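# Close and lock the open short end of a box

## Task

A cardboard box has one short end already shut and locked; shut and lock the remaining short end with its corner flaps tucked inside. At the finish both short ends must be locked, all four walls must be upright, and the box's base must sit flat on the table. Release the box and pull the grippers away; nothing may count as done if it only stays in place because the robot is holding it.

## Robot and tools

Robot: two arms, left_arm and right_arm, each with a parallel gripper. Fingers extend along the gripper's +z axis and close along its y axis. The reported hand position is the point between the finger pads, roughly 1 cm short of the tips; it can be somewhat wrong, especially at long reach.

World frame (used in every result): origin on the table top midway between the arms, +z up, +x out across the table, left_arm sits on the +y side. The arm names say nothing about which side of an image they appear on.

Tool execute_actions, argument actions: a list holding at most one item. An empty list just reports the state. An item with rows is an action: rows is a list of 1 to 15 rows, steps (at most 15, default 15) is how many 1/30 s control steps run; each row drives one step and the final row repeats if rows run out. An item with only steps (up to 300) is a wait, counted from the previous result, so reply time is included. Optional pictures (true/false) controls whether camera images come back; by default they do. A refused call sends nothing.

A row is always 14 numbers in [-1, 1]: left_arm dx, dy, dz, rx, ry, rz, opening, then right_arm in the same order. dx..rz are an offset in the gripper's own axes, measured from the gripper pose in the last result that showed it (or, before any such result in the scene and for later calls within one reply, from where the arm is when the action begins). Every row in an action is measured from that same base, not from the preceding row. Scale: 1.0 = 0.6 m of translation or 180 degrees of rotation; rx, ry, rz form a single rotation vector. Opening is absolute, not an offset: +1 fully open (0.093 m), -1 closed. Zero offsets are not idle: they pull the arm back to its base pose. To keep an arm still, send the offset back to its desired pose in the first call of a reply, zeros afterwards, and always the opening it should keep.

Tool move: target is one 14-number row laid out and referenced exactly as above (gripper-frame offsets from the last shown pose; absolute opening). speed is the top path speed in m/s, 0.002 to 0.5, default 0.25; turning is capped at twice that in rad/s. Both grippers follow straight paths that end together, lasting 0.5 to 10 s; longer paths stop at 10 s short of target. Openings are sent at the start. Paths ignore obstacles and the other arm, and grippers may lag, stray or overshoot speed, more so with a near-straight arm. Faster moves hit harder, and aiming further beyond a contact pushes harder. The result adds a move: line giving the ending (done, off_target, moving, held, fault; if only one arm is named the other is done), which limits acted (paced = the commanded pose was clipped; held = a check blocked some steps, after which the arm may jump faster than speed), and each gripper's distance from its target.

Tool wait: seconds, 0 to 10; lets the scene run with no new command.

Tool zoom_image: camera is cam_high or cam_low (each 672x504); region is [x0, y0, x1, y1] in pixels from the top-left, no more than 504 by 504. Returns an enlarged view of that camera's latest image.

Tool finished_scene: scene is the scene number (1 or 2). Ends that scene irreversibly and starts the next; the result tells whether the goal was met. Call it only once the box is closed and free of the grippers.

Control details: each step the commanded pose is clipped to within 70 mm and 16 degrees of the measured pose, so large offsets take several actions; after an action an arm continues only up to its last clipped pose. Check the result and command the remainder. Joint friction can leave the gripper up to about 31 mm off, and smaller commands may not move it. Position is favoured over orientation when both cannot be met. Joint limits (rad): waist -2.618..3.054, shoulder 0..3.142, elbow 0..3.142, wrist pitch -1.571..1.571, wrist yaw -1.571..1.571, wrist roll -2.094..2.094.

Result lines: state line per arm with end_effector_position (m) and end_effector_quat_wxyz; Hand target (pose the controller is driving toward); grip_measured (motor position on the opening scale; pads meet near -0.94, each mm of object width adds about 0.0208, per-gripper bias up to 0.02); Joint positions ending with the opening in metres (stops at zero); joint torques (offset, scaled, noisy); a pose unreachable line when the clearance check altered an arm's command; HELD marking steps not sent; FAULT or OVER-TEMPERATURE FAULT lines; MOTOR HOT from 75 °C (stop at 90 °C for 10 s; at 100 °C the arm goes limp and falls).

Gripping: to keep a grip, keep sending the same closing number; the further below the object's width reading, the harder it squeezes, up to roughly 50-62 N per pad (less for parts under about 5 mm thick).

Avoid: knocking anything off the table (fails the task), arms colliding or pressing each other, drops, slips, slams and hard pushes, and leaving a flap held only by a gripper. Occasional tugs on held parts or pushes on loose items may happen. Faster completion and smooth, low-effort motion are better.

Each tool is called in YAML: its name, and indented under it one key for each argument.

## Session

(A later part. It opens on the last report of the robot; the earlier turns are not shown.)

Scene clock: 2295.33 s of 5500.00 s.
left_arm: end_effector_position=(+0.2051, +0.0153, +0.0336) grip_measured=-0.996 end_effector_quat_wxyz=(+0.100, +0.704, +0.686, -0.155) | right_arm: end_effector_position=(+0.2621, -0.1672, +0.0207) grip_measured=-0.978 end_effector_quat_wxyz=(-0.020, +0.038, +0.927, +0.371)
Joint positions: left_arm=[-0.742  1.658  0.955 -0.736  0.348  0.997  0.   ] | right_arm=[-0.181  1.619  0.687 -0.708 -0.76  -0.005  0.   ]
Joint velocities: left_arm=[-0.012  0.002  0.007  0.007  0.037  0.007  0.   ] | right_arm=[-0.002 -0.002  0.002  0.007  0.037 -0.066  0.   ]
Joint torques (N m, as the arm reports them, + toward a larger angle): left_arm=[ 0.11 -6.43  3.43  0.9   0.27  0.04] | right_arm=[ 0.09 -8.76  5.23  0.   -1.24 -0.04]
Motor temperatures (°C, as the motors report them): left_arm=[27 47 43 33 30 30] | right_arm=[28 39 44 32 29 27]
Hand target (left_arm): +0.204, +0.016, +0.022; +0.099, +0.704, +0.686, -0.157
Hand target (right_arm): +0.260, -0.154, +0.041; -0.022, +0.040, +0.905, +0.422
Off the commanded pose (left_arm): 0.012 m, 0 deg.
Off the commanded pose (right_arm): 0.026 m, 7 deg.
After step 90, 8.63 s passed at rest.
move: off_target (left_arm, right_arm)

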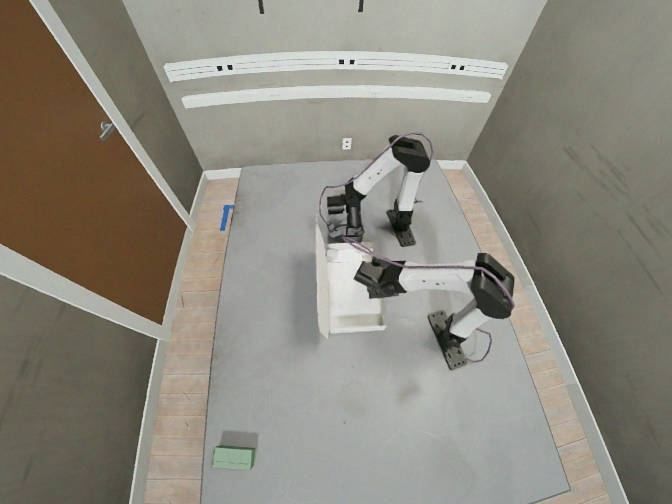

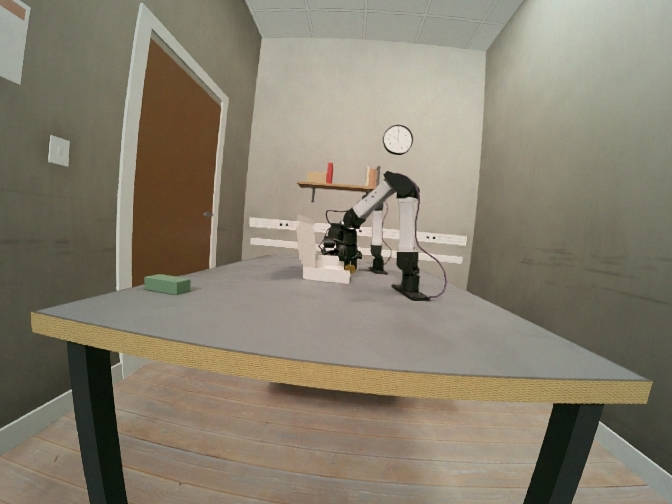

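move:
  target: [0.008,0,0.018,0,0,0,-1, 0.0,0.085,-0.01,0,0,0,-1]
  speed: 0.03

zoom_image:
  camera: "cam_high"
  region: [290,180,430,300]

zoom_image:
  camera: "cam_low"
  region: [280,200,390,290]

Scene clock: 2305.10 s of 5500.00 s.
left_arm: end_effector_position=(+0.2054, +0.0158, +0.0334) grip_measured=-0.996 end_effector_quat_wxyz=(+0.099, +0.704, +0.687, -0.154) | right_arm: end_effector_position=(+0.2626, -0.1512, +0.0398) grip_measured=-0.978 end_effector_quat_wxyz=(-0.025, +0.049, +0.941, +0.335)
Joint positions: left_arm=[-0.742  1.658  0.955 -0.736  0.344  0.997  0.   ] | right_arm=[-0.065  1.521  0.725 -0.748 -0.684  0.17   0.   ]
Joint velocities: left_arm=[-0.007  0.002 -0.017  0.022 -0.066 -0.022  0.   ] | right_arm=[-0.017 -0.007 -0.017  0.037 -0.022 -0.007  0.   ]
Joint torques (N m, as the arm reports them, + toward a larger angle): left_arm=[ 0.41 -6.56  3.26  0.82  0.3   0.05] | right_arm=[ 1.86 -8.06  7.6   0.4  -0.94  0.06]
Motor temperatures (°C, as the motors report them): left_arm=[27 47 43 33 30 30] | right_arm=[28 40 44 32 30 27]
Hand target (left_arm): +0.204, +0.016, +0.022; +0.099, +0.704, +0.686, -0.155
Hand target (right_arm): +0.265, -0.136, +0.059; -0.020, +0.038, +0.927, +0.372
Off the commanded pose (left_arm): 0.012 m, 0 deg.
Off the commanded pose (right_arm): 0.027 m, 5 deg.
After step 90, 4.83 s passed at rest.
move: off_target (left_arm, right_arm)

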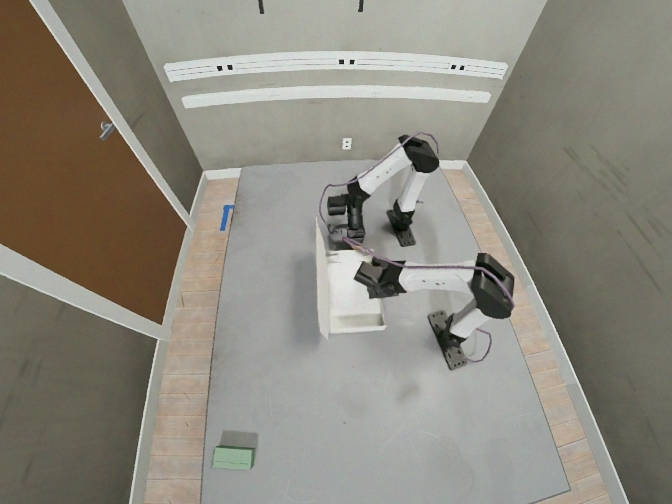

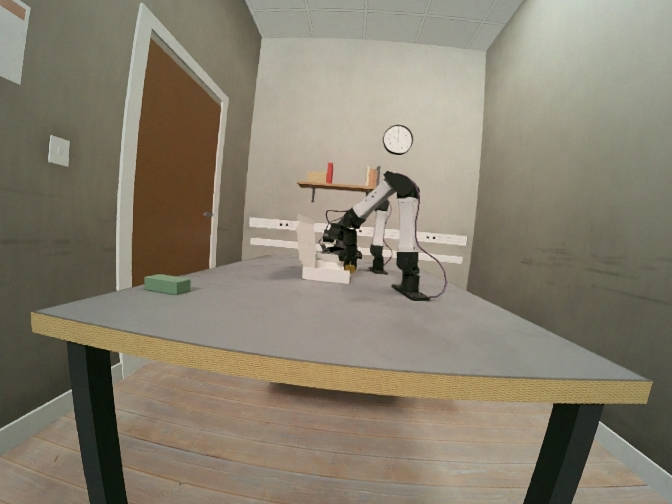

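Region (290, 180, 430, 300) of cam_high's 672x504 image, scaled by 3.600, with more detail than that image has; it fills the top 432 rows of this view, and the rest is white.

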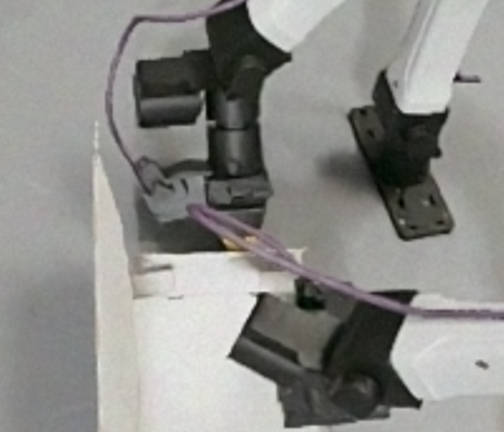

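Region (280, 200, 390, 290) of cam_low's 672x504 image, scaled by 4.582, with more detail than that image has; it fills the top 412 rows of this view, and the rest is white.

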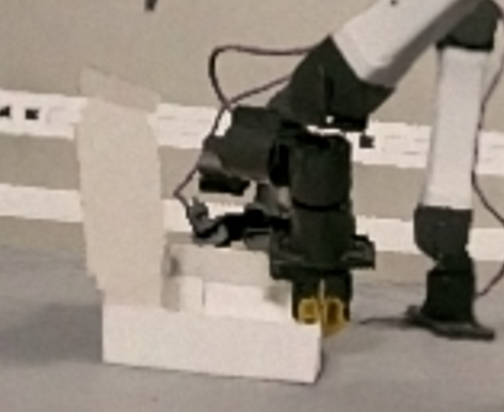

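move:
  target: [0.008,0,0.018,0,0,0,-1, 0.0,0.043,0.052,0,0,0,-1]
  speed: 0.03

zoom_image:
  camera: "cam_high"
  region: [290,180,430,300]

zoom_image:
  camera: "cam_low"
  region: [280,200,390,290]

Scene clock: 2315.43 s of 5500.00 s.
left_arm: end_effector_position=(+0.2061, +0.0176, +0.0332) grip_measured=-0.996 end_effector_quat_wxyz=(+0.098, +0.703, +0.688, -0.151) | right_arm: end_effector_position=(+0.2653, -0.1223, +0.0424) grip_measured=-0.978 end_effector_quat_wxyz=(-0.024, +0.058, +0.943, +0.326)
Joint positions: left_arm=[-0.738  1.658  0.955 -0.739  0.339  0.997  0.   ] | right_arm=[ 0.071  1.501  0.725 -0.656 -0.654  0.363  0.   ]
Joint velocities: left_arm=[-0.012 -0.017  0.002 -0.051 -0.095 -0.022  0.   ] | right_arm=[ 0.012 -0.002  0.007  0.007 -0.007 -0.037  0.   ]
Joint torques (N m, as the arm reports them, + toward a larger angle): left_arm=[ 0.11 -6.64  3.39  0.88  0.31  0.12] | right_arm=[ 2.6  -3.76  3.81  1.6  -0.41  0.11]
Motor temperatures (°C, as the motors report them): left_arm=[27 47 42 33 30 30] | right_arm=[28 40 45 32 30 27]
Hand target (left_arm): +0.204, +0.017, +0.022; +0.099, +0.704, +0.687, -0.153
Hand target (right_arm): +0.264, -0.113, +0.033; -0.026, +0.049, +0.941, +0.335
Off the commanded pose (left_arm): 0.012 m, 0 deg.
Off the commanded pose (right_arm): 0.015 m, 1 deg.
After step 90, 5.67 s passed at rest.
move: off_target (left_arm, right_arm)

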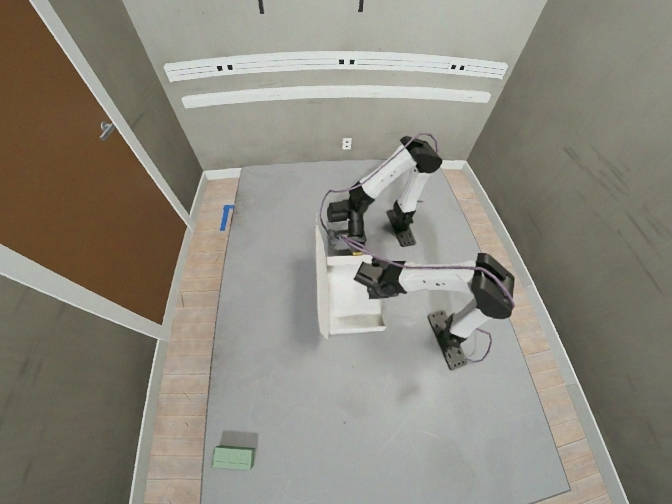

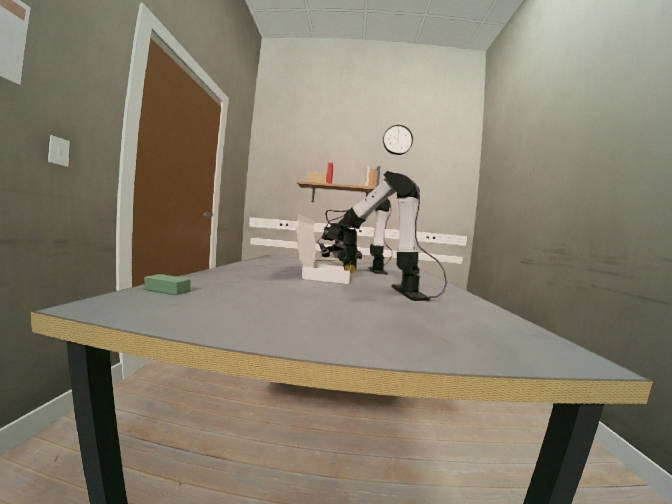

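Region (290, 180, 430, 300) of cam_high's 672x504 image, scaled by 3.600, with more detail than that image has; it fills the top 432 rows of this view, and the rest is white.

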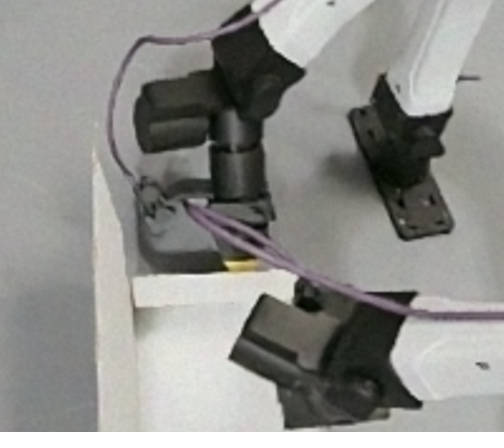

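Region (280, 200, 390, 290) of cam_low's 672x504 image, scaled by 4.582, with more detail than that image has; it fills the top 412 rows of this view, and the rest is white.

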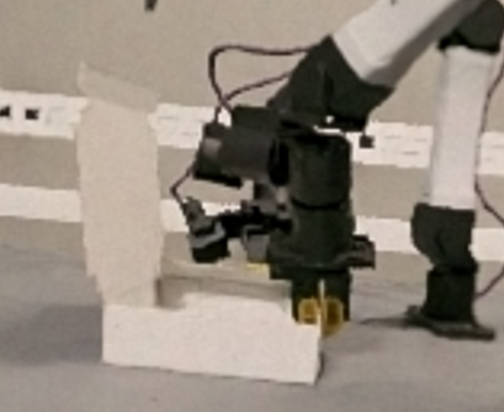

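move:
  target: [-0.045,0,-0.095,0,0,0,-0.3, 0,0,0,0,0,0,-1]
  speed: 0.05

zoom_image:
  camera: "cam_high"
  region: [290,180,430,300]

Scene clock: 2340.50 s of 5500.00 s.
left_arm: end_effector_position=(+0.2104, +0.0156, +0.0876) grip_measured=-0.302 end_effector_quat_wxyz=(+0.091, +0.702, +0.690, -0.151) | right_arm: end_effector_position=(+0.2650, -0.1231, +0.0419) grip_measured=-0.978 end_effector_quat_wxyz=(-0.025, +0.060, +0.944, +0.324)
Joint positions: left_arm=[-0.738  1.613  1.14  -0.983  0.335  0.997  0.031] | right_arm=[ 0.071  1.501  0.725 -0.659 -0.649  0.365  0.   ]
Joint velocities: left_arm=[-0.007 -0.012 -0.002  0.007 -0.022 -0.037 -0.   ] | right_arm=[-0.007 -0.012  0.002  0.022  0.007  0.022  0.   ]
Joint torques (N m, as the arm reports them, + toward a larger angle): left_arm=[-0.37 -9.87  7.19  0.29  0.26 -0.05] | right_arm=[-0.22 -6.14  5.84  0.87 -0.3  -0.04]
Motor temperatures (°C, as the motors report them): left_arm=[27 46 42 33 30 30] | right_arm=[28 37 44 34 29 27]
Hand target (left_arm): +0.210, +0.013, +0.096; +0.098, +0.703, +0.688, -0.151
Hand target (right_arm): +0.265, -0.122, +0.042; -0.024, +0.058, +0.943, +0.326
Off the commanded pose (left_arm): 0.009 m, 1 deg.
Off the commanded pose (right_arm): 0.001 m, 0 deg.
After step 90, 20.33 s passed at rest.
move: done

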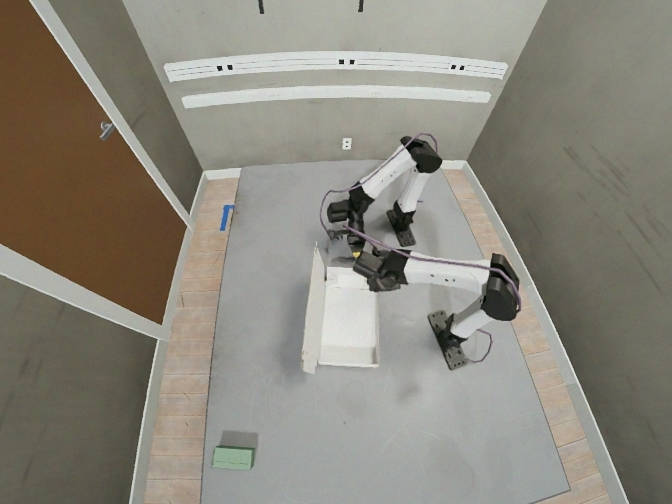

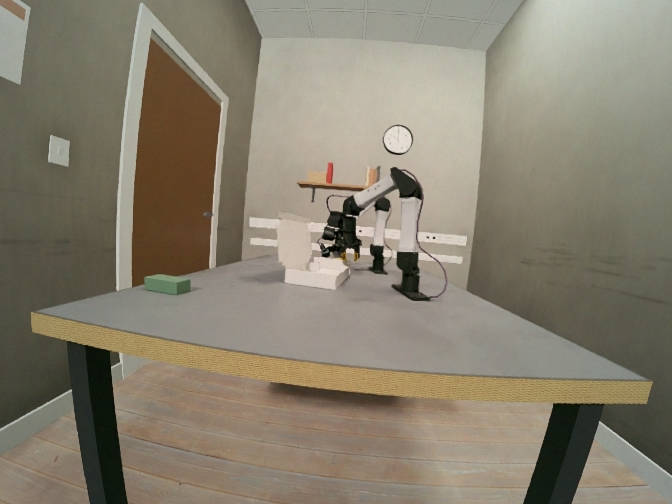

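Region (290, 180, 430, 300) of cam_high's 672x504 image, scaled by 3.600, with more detail than that image has; it fills the top 432 rows of this view, and the rest is white.

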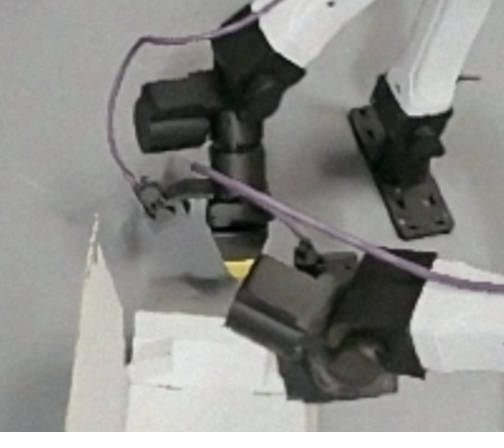

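move:
  target: [-0.04,0,-0.08,0,0,0,0.3, 0,0.0,-0.08,0,0,0,-1]
  speed: 0.1

zoom_image:
  camera: "cam_high"
  region: [290,240,430,390]

Scene clock: 2374.80 s of 5500.00 s.
left_arm: end_effector_position=(+0.2162, +0.0120, +0.1364) grip_measured=+0.298 end_effector_quat_wxyz=(+0.091, +0.701, +0.691, -0.151) | right_arm: end_effector_position=(+0.2601, -0.1510, +0.0696) grip_measured=-0.978 end_effector_quat_wxyz=(-0.039, +0.064, +0.946, +0.317)
Joint positions: left_arm=[-0.738  1.613  1.336 -1.177  0.335  0.993  0.059] | right_arm=[-0.043  1.459  0.82  -0.914 -0.649  0.218  0.   ]
Joint velocities: left_arm=[-0.007 -0.002  0.007 -0.007 -0.11   0.081 -0.   ] | right_arm=[ 0.017 -0.002  0.002 -0.007 -0.037 -0.051  0.   ]
Joint torques (N m, as the arm reports them, + toward a larger angle): left_arm=[-0.56 -8.86  7.14  0.3   0.22  0.01] | right_arm=[-1.49 -7.14  7.72  0.44 -0.34 -0.09]
Motor temperatures (°C, as the motors report them): left_arm=[27 50 46 32 30 30] | right_arm=[27 37 45 33 28 27]
Hand target (left_arm): +0.214, +0.010, +0.141; +0.091, +0.702, +0.690, -0.151
Hand target (right_arm): +0.265, -0.152, +0.079; -0.025, +0.060, +0.944, +0.323
Off the commanded pose (left_arm): 0.005 m, 0 deg.
Off the commanded pose (right_arm): 0.012 m, 2 deg.
After step 90, 30.17 s passed at rest.
move: off_target (right_arm)

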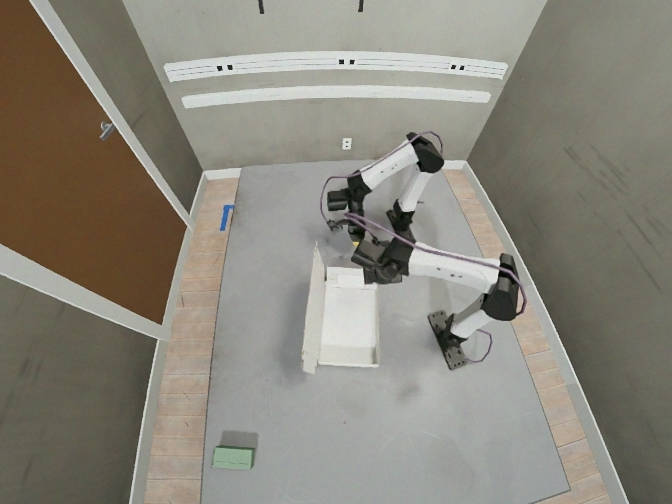

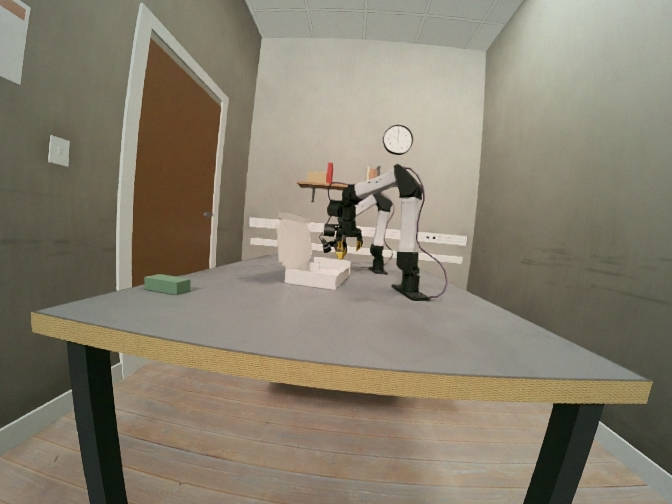

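Region (290, 240, 430, 390) of cam_high's 672x504 image, scaled by 3.360, with more detail than that image has; it fills the left 470 columns of this view, and the rest is white.

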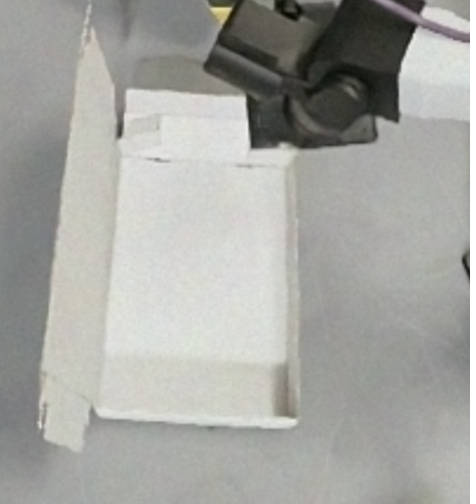

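move:
  target: [0.2,0.015,0.005,0,0,0,0.3, 0,-0.05,-0.06,0,0,0,-1]
  speed: 0.1

zoom_image:
  camera: "cam_low"
  region: [270,200,390,300]

Scene clock: 2390.57 s of 5500.00 s.
left_arm: end_effector_position=(+0.2263, +0.1227, +0.0924) grip_measured=+0.298 end_effector_quat_wxyz=(+0.081, +0.701, +0.692, -0.150) | right_arm: end_effector_position=(+0.2540, -0.1922, +0.0794) grip_measured=-0.978 end_effector_quat_wxyz=(-0.035, +0.062, +0.945, +0.318)
Joint positions: left_arm=[-0.356  1.565  1.115 -1.159  0.34   1.399  0.059] | right_arm=[-0.232  1.459  0.858 -1.088 -0.643 -0.02   0.   ]
Joint velocities: left_arm=[ 0.027 -0.002 -0.037 -0.007 -0.066 -0.081  0.001] | right_arm=[-0.027  0.007 -0.007 -0.022 -0.022 -0.007  0.   ]
Joint torques (N m, as the arm reports them, + toward a larger angle): left_arm=[ 0.95 -8.63  4.52  0.19  0.34  0.15] | right_arm=[-1.43 -3.84  7.55  0.14 -0.22 -0.12]
Motor temperatures (°C, as the motors report them): left_arm=[27 50 47 31 30 30] | right_arm=[27 37 46 33 28 27]
Hand target (left_arm): +0.226, +0.124, +0.092; +0.088, +0.701, +0.691, -0.150
Hand target (right_arm): +0.257, -0.196, +0.080; -0.039, +0.064, +0.946, +0.316
Off the commanded pose (left_arm): 0.002 m, 1 deg.
Off the commanded pose (right_arm): 0.005 m, 1 deg.
After step 90, 11.07 s passed at rest.
move: done

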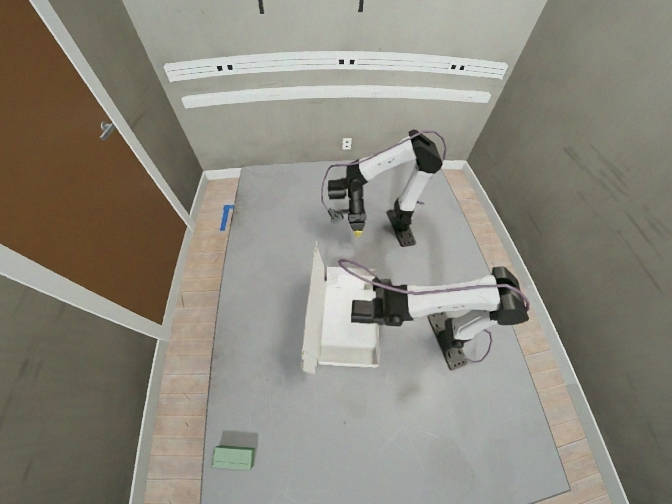

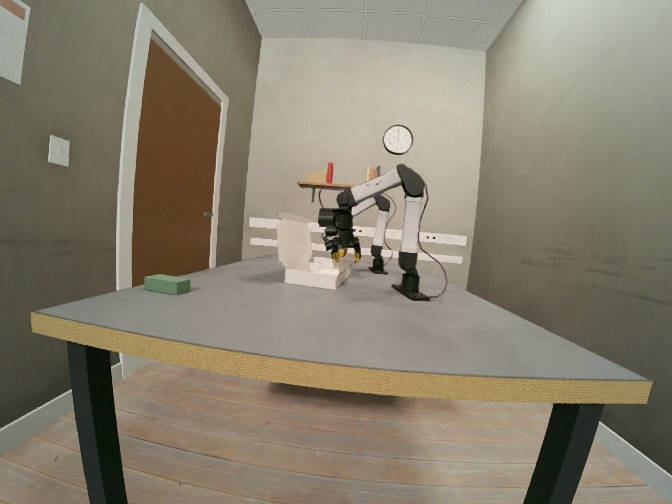

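Region (270, 200, 390, 300) of cam_low's 672x504 image, scaled by 4.200, with more detail than that image has.

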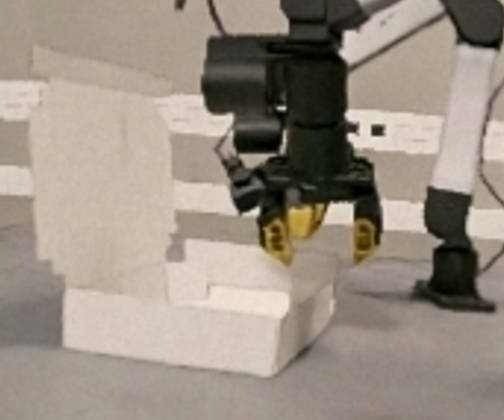

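move:
  target: [0.036,0,0.1,0,0,0,0.3, 0,0,0,0,0,0,-1]
  speed: 0.06

move:
  target: [0,0,0,0,0,0,-1, 0,-0.06,-0.075,-0.06,0,-0.03,-1]
  speed: 0.08

move:
  target: [-0.2,-0.03,-0.015,0,0,0,-1, 0,0,0,0,0,0,-1]
  speed: 0.05

zoom_image:
  camera: "cam_high"
  region: [290,180,430,300]

Scene clock: 2403.43 s of 5500.00 s.
left_arm: end_effector_position=(+0.2240, +0.1232, +0.0360) grip_measured=+0.298 end_effector_quat_wxyz=(+0.088, +0.703, +0.691, -0.145) | right_arm: end_effector_position=(+0.2537, -0.1921, +0.0794) grip_measured=-0.978 end_effector_quat_wxyz=(-0.036, +0.061, +0.945, +0.318)
Joint positions: left_arm=[-0.356  1.613  0.928 -0.907  0.34   1.402  0.059] | right_arm=[-0.232  1.459  0.858 -1.089 -0.643 -0.022  0.   ]
Joint velocities: left_arm=[-0.007  0.002  0.007  0.037  0.051  0.007  0.001] | right_arm=[-0.027 -0.002  0.007  0.022 -0.037  0.022  0.   ]
Joint torques (N m, as the arm reports them, + toward a larger angle): left_arm=[ 0.07 -5.97  4.08  0.24  0.25 -0.01] | right_arm=[-0.28 -5.58  5.85  0.26 -0.28 -0.02]
Motor temperatures (°C, as the motors report them): left_arm=[27 49 45 31 30 30] | right_arm=[27 36 46 32 28 27]
Hand target (left_arm): +0.221, +0.123, +0.029; +0.081, +0.701, +0.692, -0.150
Hand target (right_arm): +0.254, -0.192, +0.079; -0.035, +0.062, +0.945, +0.318
Off the commanded pose (left_arm): 0.008 m, 1 deg.
Off the commanded pose (right_arm): 0.000 m, 0 deg.
After step 90, 8.30 s passed at rest.
move: done

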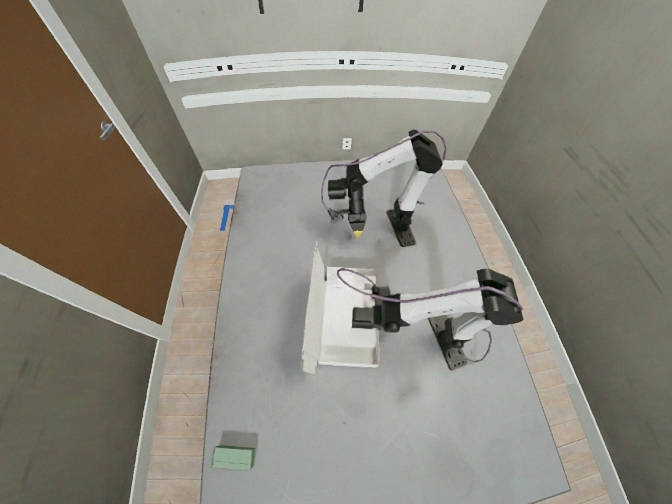

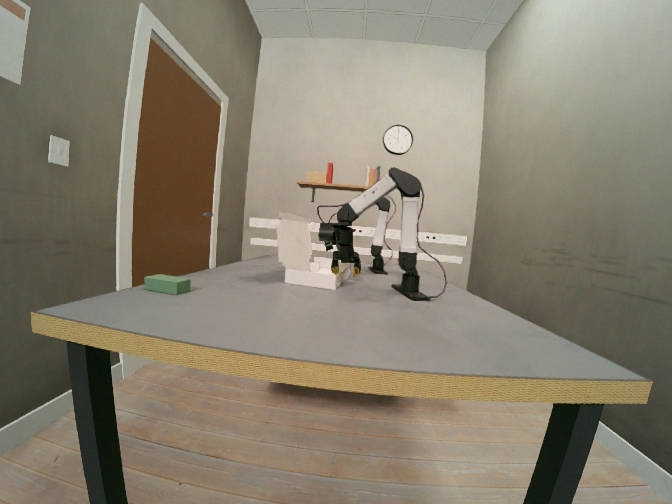

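Scene clock: 2405.23 s of 5500.00 s.
left_arm: end_effector_position=(+0.2253, +0.1229, +0.0361) grip_measured=-0.996 end_effector_quat_wxyz=(+0.091, +0.705, +0.689, -0.144) | right_arm: end_effector_position=(+0.2471, -0.2446, +0.0897) grip_measured=-0.978 end_effector_quat_wxyz=(-0.020, +0.017, +0.917, +0.399)
Joint positions: left_arm=[-0.356  1.613  0.928 -0.901  0.342  1.407  0.   ] | right_arm=[-0.559  1.624  0.95  -1.349 -0.712 -0.572  0.   ]
Joint velocities: left_arm=[ 0.012  0.007 -0.017 -0.081 -0.022 -0.051  0.   ] | right_arm=[ 0.007 -0.002 -0.002  0.007 -0.022 -0.066  0.   ]
Joint torques (N m, as the arm reports them, + toward a larger angle): left_arm=[ 0.09 -7.52  5.26  0.13  0.18  0.02] | right_arm=[-1.27 -5.46  6.72 -0.61 -0.39 -0.12]
Motor temperatures (°C, as the motors report them): left_arm=[27 49 45 31 30 30] | right_arm=[27 36 46 32 28 27]
Hand target (left_arm): +0.224, +0.123, +0.036; +0.088, +0.703, +0.690, -0.145
Hand target (right_arm): +0.251, -0.247, +0.094; -0.016, +0.019, +0.914, +0.406
Off the commanded pose (left_arm): 0.001 m, 0 deg.
Off the commanded pose (right_arm): 0.006 m, 1 deg.
move: done

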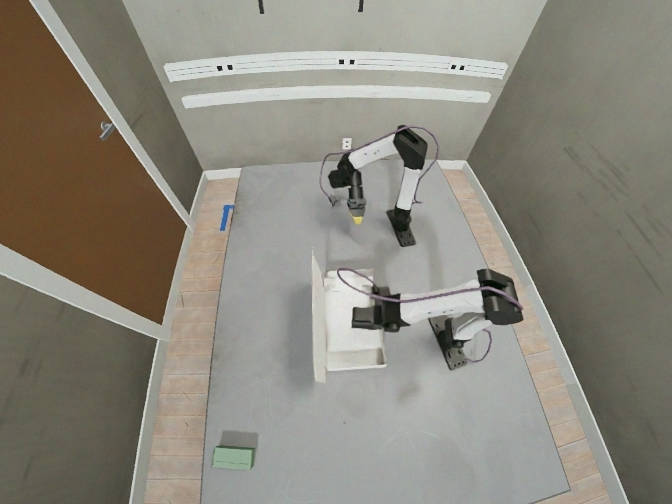

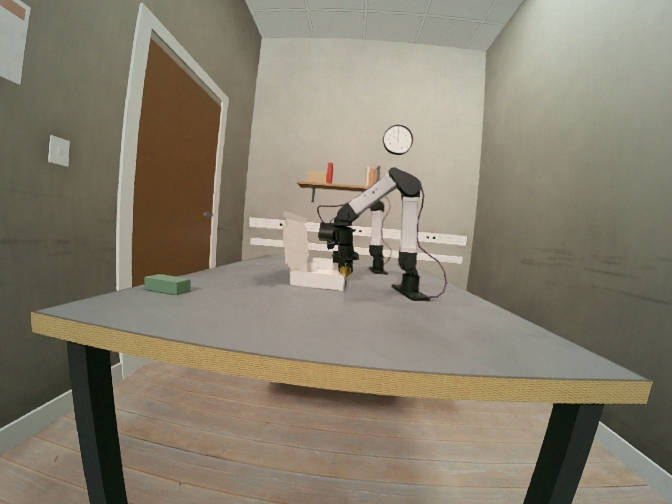

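Scene clock: 2408.07 s of 5500.00 s.
left_arm: end_effector_position=(+0.2025, +0.0171, +0.0822) grip_measured=-0.996 end_effector_quat_wxyz=(+0.087, +0.702, +0.691, -0.149) | right_arm: end_effector_position=(+0.2471, -0.2446, +0.0897) grip_measured=-0.978 end_effector_quat_wxyz=(-0.020, +0.017, +0.917, +0.399)
Joint positions: left_arm=[-0.751  1.594  1.1   -0.963  0.329  0.982  0.   ] | right_arm=[-0.559  1.624  0.95  -1.349 -0.712 -0.572  0.   ]
Joint velocities: left_arm=[-0.017  0.012  0.007  0.022 -0.11  -0.007  0.   ] | right_arm=[ 0.007  0.007 -0.007 -0.037 -0.037  0.007  0.   ]
Joint torques (N m, as the arm reports them, + toward a larger angle): left_arm=[-0.64 -7.87  7.46  0.42  0.1   0.  ] | right_arm=[-0.28 -6.61  5.02 -0.44 -0.3  -0.02]
Motor temperatures (°C, as the motors report them): left_arm=[27 49 46 31 30 30] | right_arm=[27 36 46 32 28 27]
Hand target (left_arm): +0.205, +0.013, +0.087; +0.093, +0.704, +0.689, -0.145
Hand target (right_arm): +0.247, -0.245, +0.090; -0.020, +0.017, +0.917, +0.399
Off the commanded pose (left_arm): 0.007 m, 1 deg.
Off the commanded pose (right_arm): 0.000 m, 0 deg.
move: done

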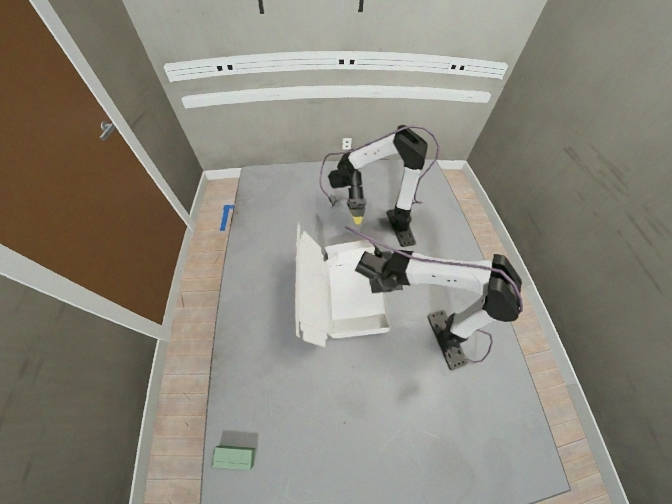

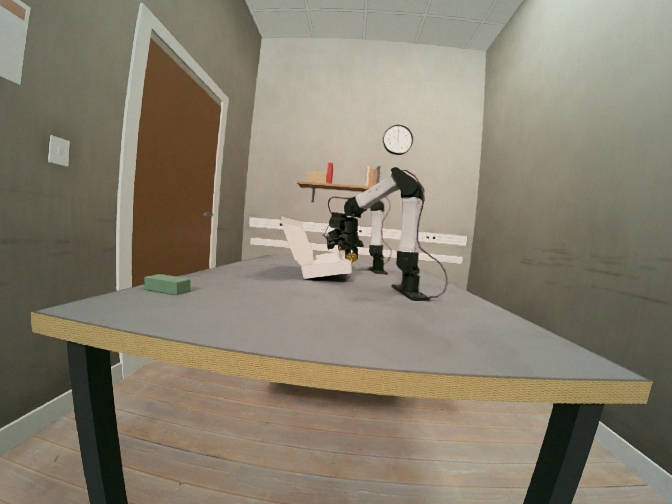

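Region (290, 180, 430, 300) of cam_high's 672x504 image, scaled by 3.600, with more detail than that image has; it fills the top 432 rows of this view, and the rest is white.

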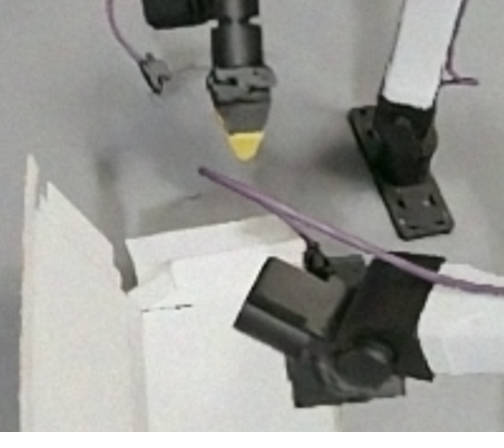

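move:
  target: [0,0,0,0,0,0,-1, -0.015,-0.09,0.085,0,0,0,-1]
  speed: 0.06

move:
  target: [0,0,0,0,0,0,-1, 0,0.1,0.11,0,0,0,-1]
  speed: 0.04

zoom_image:
  camera: "cam_high"
  region: [290,180,430,300]

Scene clock: 2420.13 s of 5500.00 s.
left_arm: end_effector_position=(+0.2023, +0.0173, +0.0821) grip_measured=-0.996 end_effector_quat_wxyz=(+0.087, +0.701, +0.692, -0.149) | right_arm: end_effector_position=(+0.2561, -0.2488, +0.0206) grip_measured=-0.978 end_effector_quat_wxyz=(-0.013, +0.017, +0.918, +0.395)
Joint positions: left_arm=[-0.751  1.594  1.1   -0.964  0.329  0.98   0.   ] | right_arm=[-0.559  1.801  0.837 -1.04  -0.712 -0.565  0.   ]
Joint velocities: left_arm=[-0.007  0.002  0.002  0.022  0.037 -0.007  0.   ] | right_arm=[ 0.002  0.012 -0.002 -0.022 -0.037  0.007  0.   ]
Joint torques (N m, as the arm reports them, + toward a larger angle): left_arm=[ 0.11 -7.91  5.83  0.42  0.23  0.  ] | right_arm=[ 1.02 -6.56  2.94 -0.21 -0.33  0.01]
Motor temperatures (°C, as the motors report them): left_arm=[27 49 47 31 30 30] | right_arm=[27 37 45 32 28 27]
Hand target (left_arm): +0.202, +0.017, +0.082; +0.087, +0.702, +0.691, -0.149
Hand target (right_arm): +0.253, -0.244, +0.016; -0.020, +0.017, +0.917, +0.399
Off the commanded pose (left_arm): 0.000 m, 0 deg.
Off the commanded pose (right_arm): 0.008 m, 1 deg.
After step 90, 7.33 s passed at rest.
move: done

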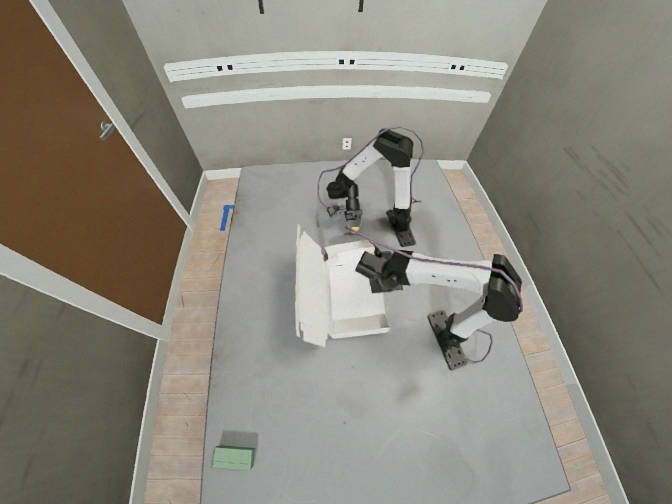

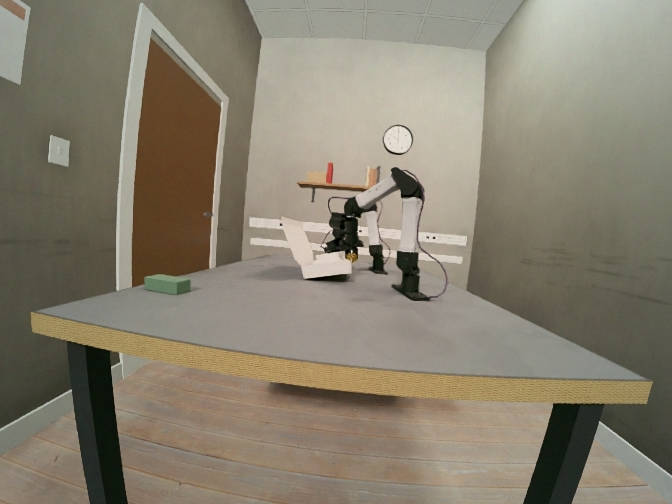

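Scene clock: 2422.80 s of 5500.00 s.
left_arm: end_effector_position=(+0.2023, +0.0173, +0.0821) grip_measured=-0.996 end_effector_quat_wxyz=(+0.087, +0.701, +0.692, -0.149) | right_arm: end_effector_position=(+0.2581, -0.1646, +0.0171) grip_measured=-0.978 end_effector_quat_wxyz=(-0.019, +0.021, +0.919, +0.392)
Joint positions: left_arm=[-0.751  1.594  1.1   -0.964  0.329  0.98   0.   ] | right_arm=[-0.194  1.649  0.672 -0.697 -0.802 -0.071  0.   ]
Joint velocities: left_arm=[-0.007 -0.007 -0.007 -0.007  0.007 -0.037  0.   ] | right_arm=[-0.007  0.002 -0.017 -0.007 -0.007  0.095  0.   ]
Joint torques (N m, as the arm reports them, + toward a larger angle): left_arm=[ 0.18 -8.13  5.97  0.39  0.21  0.03] | right_arm=[ 0.96 -8.11  3.47  0.51 -0.43  0.02]
Motor temperatures (°C, as the motors report them): left_arm=[27 49 47 31 30 30] | right_arm=[27 37 45 32 28 27]
Hand target (left_arm): +0.202, +0.017, +0.082; +0.087, +0.701, +0.692, -0.149
Hand target (right_arm): +0.257, -0.161, +0.019; -0.012, +0.016, +0.918, +0.396
Off the commanded pose (left_arm): 0.000 m, 0 deg.
Off the commanded pose (right_arm): 0.005 m, 1 deg.
move: done

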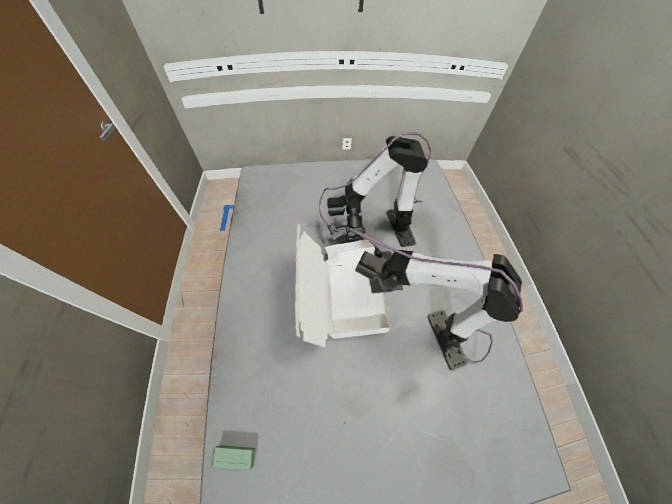

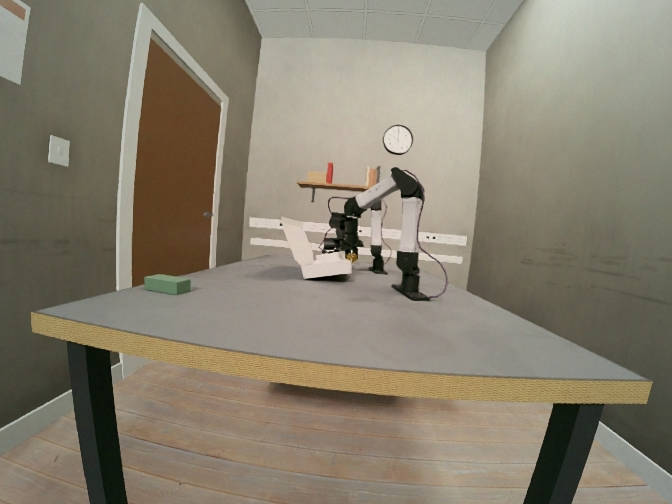

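Region (290, 180, 430, 300) of cam_high's 672x504 image, scaled by 3.600, with more detail than that image has; it fills the top 432 rows of this view, and the rest is white.

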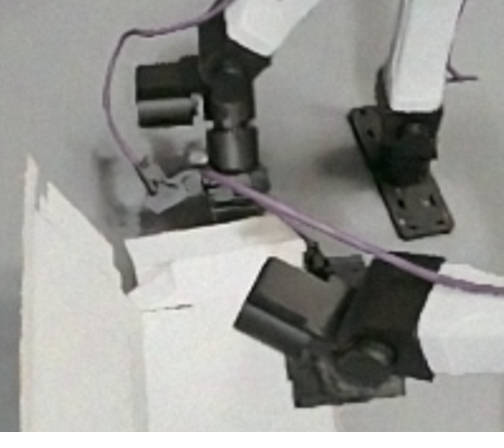

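move:
  target: [-0.045,0,0.03,0,0,0,-1, 0,0,0,0,0,0,-1]
  speed: 0.03

move:
  target: [0.03,0.005,0.085,0,0,0,-1, 0,0,0,0,0,0,-1]
  speed: 0.03

zoom_image:
  camera: "cam_high"
  region: [290,180,430,300]

zoom_image:
  camera: "cam_low"
  region: [280,200,390,290]

Scene clock: 2434.13 s of 5500.00 s.
left_arm: end_effector_position=(+0.1930, -0.0011, +0.0717) grip_measured=-0.996 end_effector_quat_wxyz=(+0.068, +0.696, +0.699, -0.149) | right_arm: end_effector_position=(+0.2582, -0.1664, +0.0152) grip_measured=-0.978 end_effector_quat_wxyz=(-0.019, +0.022, +0.922, +0.385)
Joint positions: left_arm=[-0.828  1.639  1.108 -0.937  0.313  0.888  0.   ] | right_arm=[-0.194  1.649  0.672 -0.695 -0.786 -0.068  0.   ]
Joint velocities: left_arm=[-0.012  0.002 -0.002 -0.022  0.007 -0.022  0.   ] | right_arm=[-0.002  0.012 -0.002 -0.037 -0.037 -0.051  0.   ]
Joint torques (N m, as the arm reports them, + toward a larger angle): left_arm=[-1.25 -6.89  7.71  0.68  0.28 -0.01] | right_arm=[-0.25 -6.56  4.66  0.3  -0.47 -0.06]
Motor temperatures (°C, as the motors report them): left_arm=[27 49 47 31 30 30] | right_arm=[27 38 44 32 28 27]
Hand target (left_arm): +0.200, -0.014, +0.075; +0.087, +0.701, +0.692, -0.150
Hand target (right_arm): +0.258, -0.165, +0.017; -0.019, +0.021, +0.920, +0.392
Off the commanded pose (left_arm): 0.015 m, 2 deg.
Off the commanded pose (right_arm): 0.003 m, 1 deg.
After step 90, 7.03 s passed at rest.
move: off_target (left_arm)

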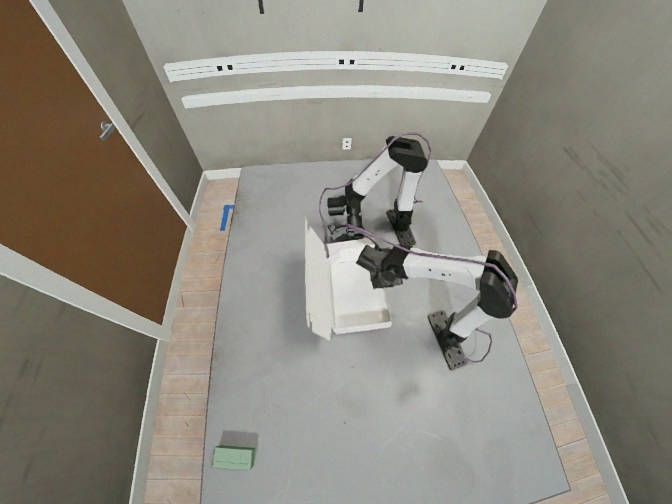

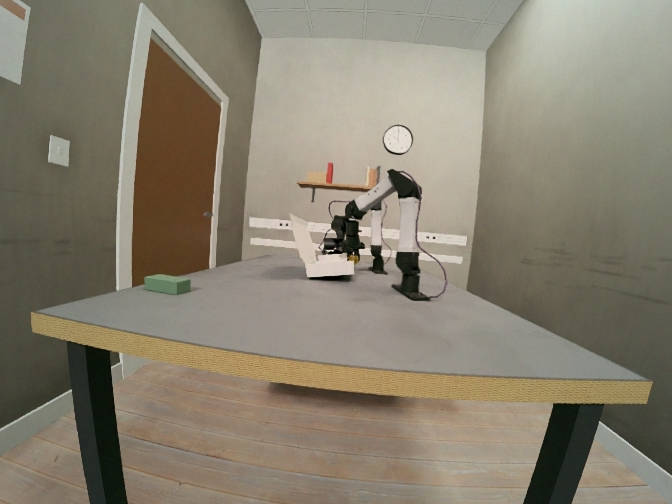

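Scene clock: 2436.17 s of 5500.00 s.
left_arm: end_effector_position=(+0.1960, -0.0023, +0.0360) grip_measured=-0.996 end_effector_quat_wxyz=(+0.086, +0.698, +0.696, -0.144) | right_arm: end_effector_position=(+0.2580, -0.1680, +0.0137) grip_measured=-0.978 end_effector_quat_wxyz=(-0.020, +0.022, +0.925, +0.379)
Joint positions: left_arm=[-0.828  1.67   0.987 -0.748  0.307  0.89   0.   ] | right_arm=[-0.194  1.649  0.672 -0.695 -0.773 -0.068  0.   ]
Joint velocities: left_arm=[-0.002 -0.032 -0.012  0.066 -0.081 -0.022  0.   ] | right_arm=[-0.027 -0.012 -0.017  0.066 -0.037 -0.051  0.   ]
Joint torques (N m, as the arm reports them, + toward a larger angle): left_arm=[ 0.05 -4.7   3.42  0.78  0.27  0.02] | right_arm=[-0.23 -6.48  4.76  0.32 -0.45 -0.02]
Motor temperatures (°C, as the motors report them): left_arm=[27 48 46 31 30 30] | right_arm=[27 38 44 32 28 27]
Hand target (left_arm): +0.190, +0.001, +0.018; +0.068, +0.696, +0.699, -0.149
Hand target (right_arm): +0.258, -0.166, +0.015; -0.019, +0.022, +0.922, +0.385
Off the commanded pose (left_arm): 0.020 m, 2 deg.
Off the commanded pose (right_arm): 0.002 m, 1 deg.
move: off_target (left_arm)

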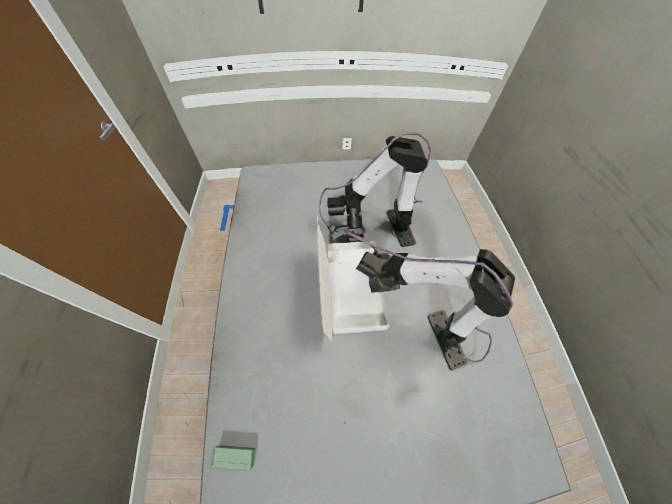

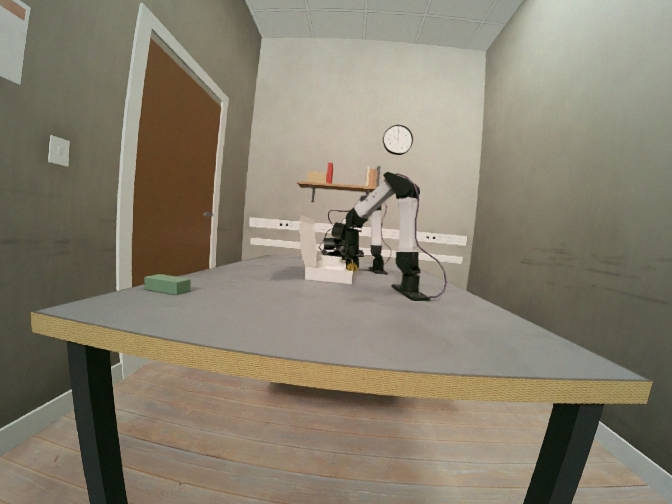

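Region (290, 180, 430, 300) of cam_high's 672x504 image, scaled by 3.600, with more detail than that image has; it fills the top 432 rows of this view, and the rest is white.

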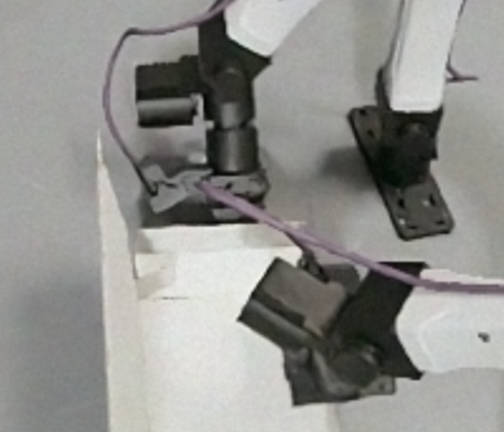

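Region (280, 200, 390, 290) of cam_low's 672x504 image, scaled by 4.582, with more detail than that image has; it fills the top 412 rows of this view, and the rest is white.

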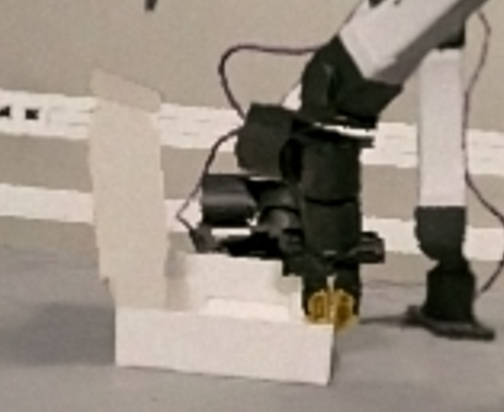

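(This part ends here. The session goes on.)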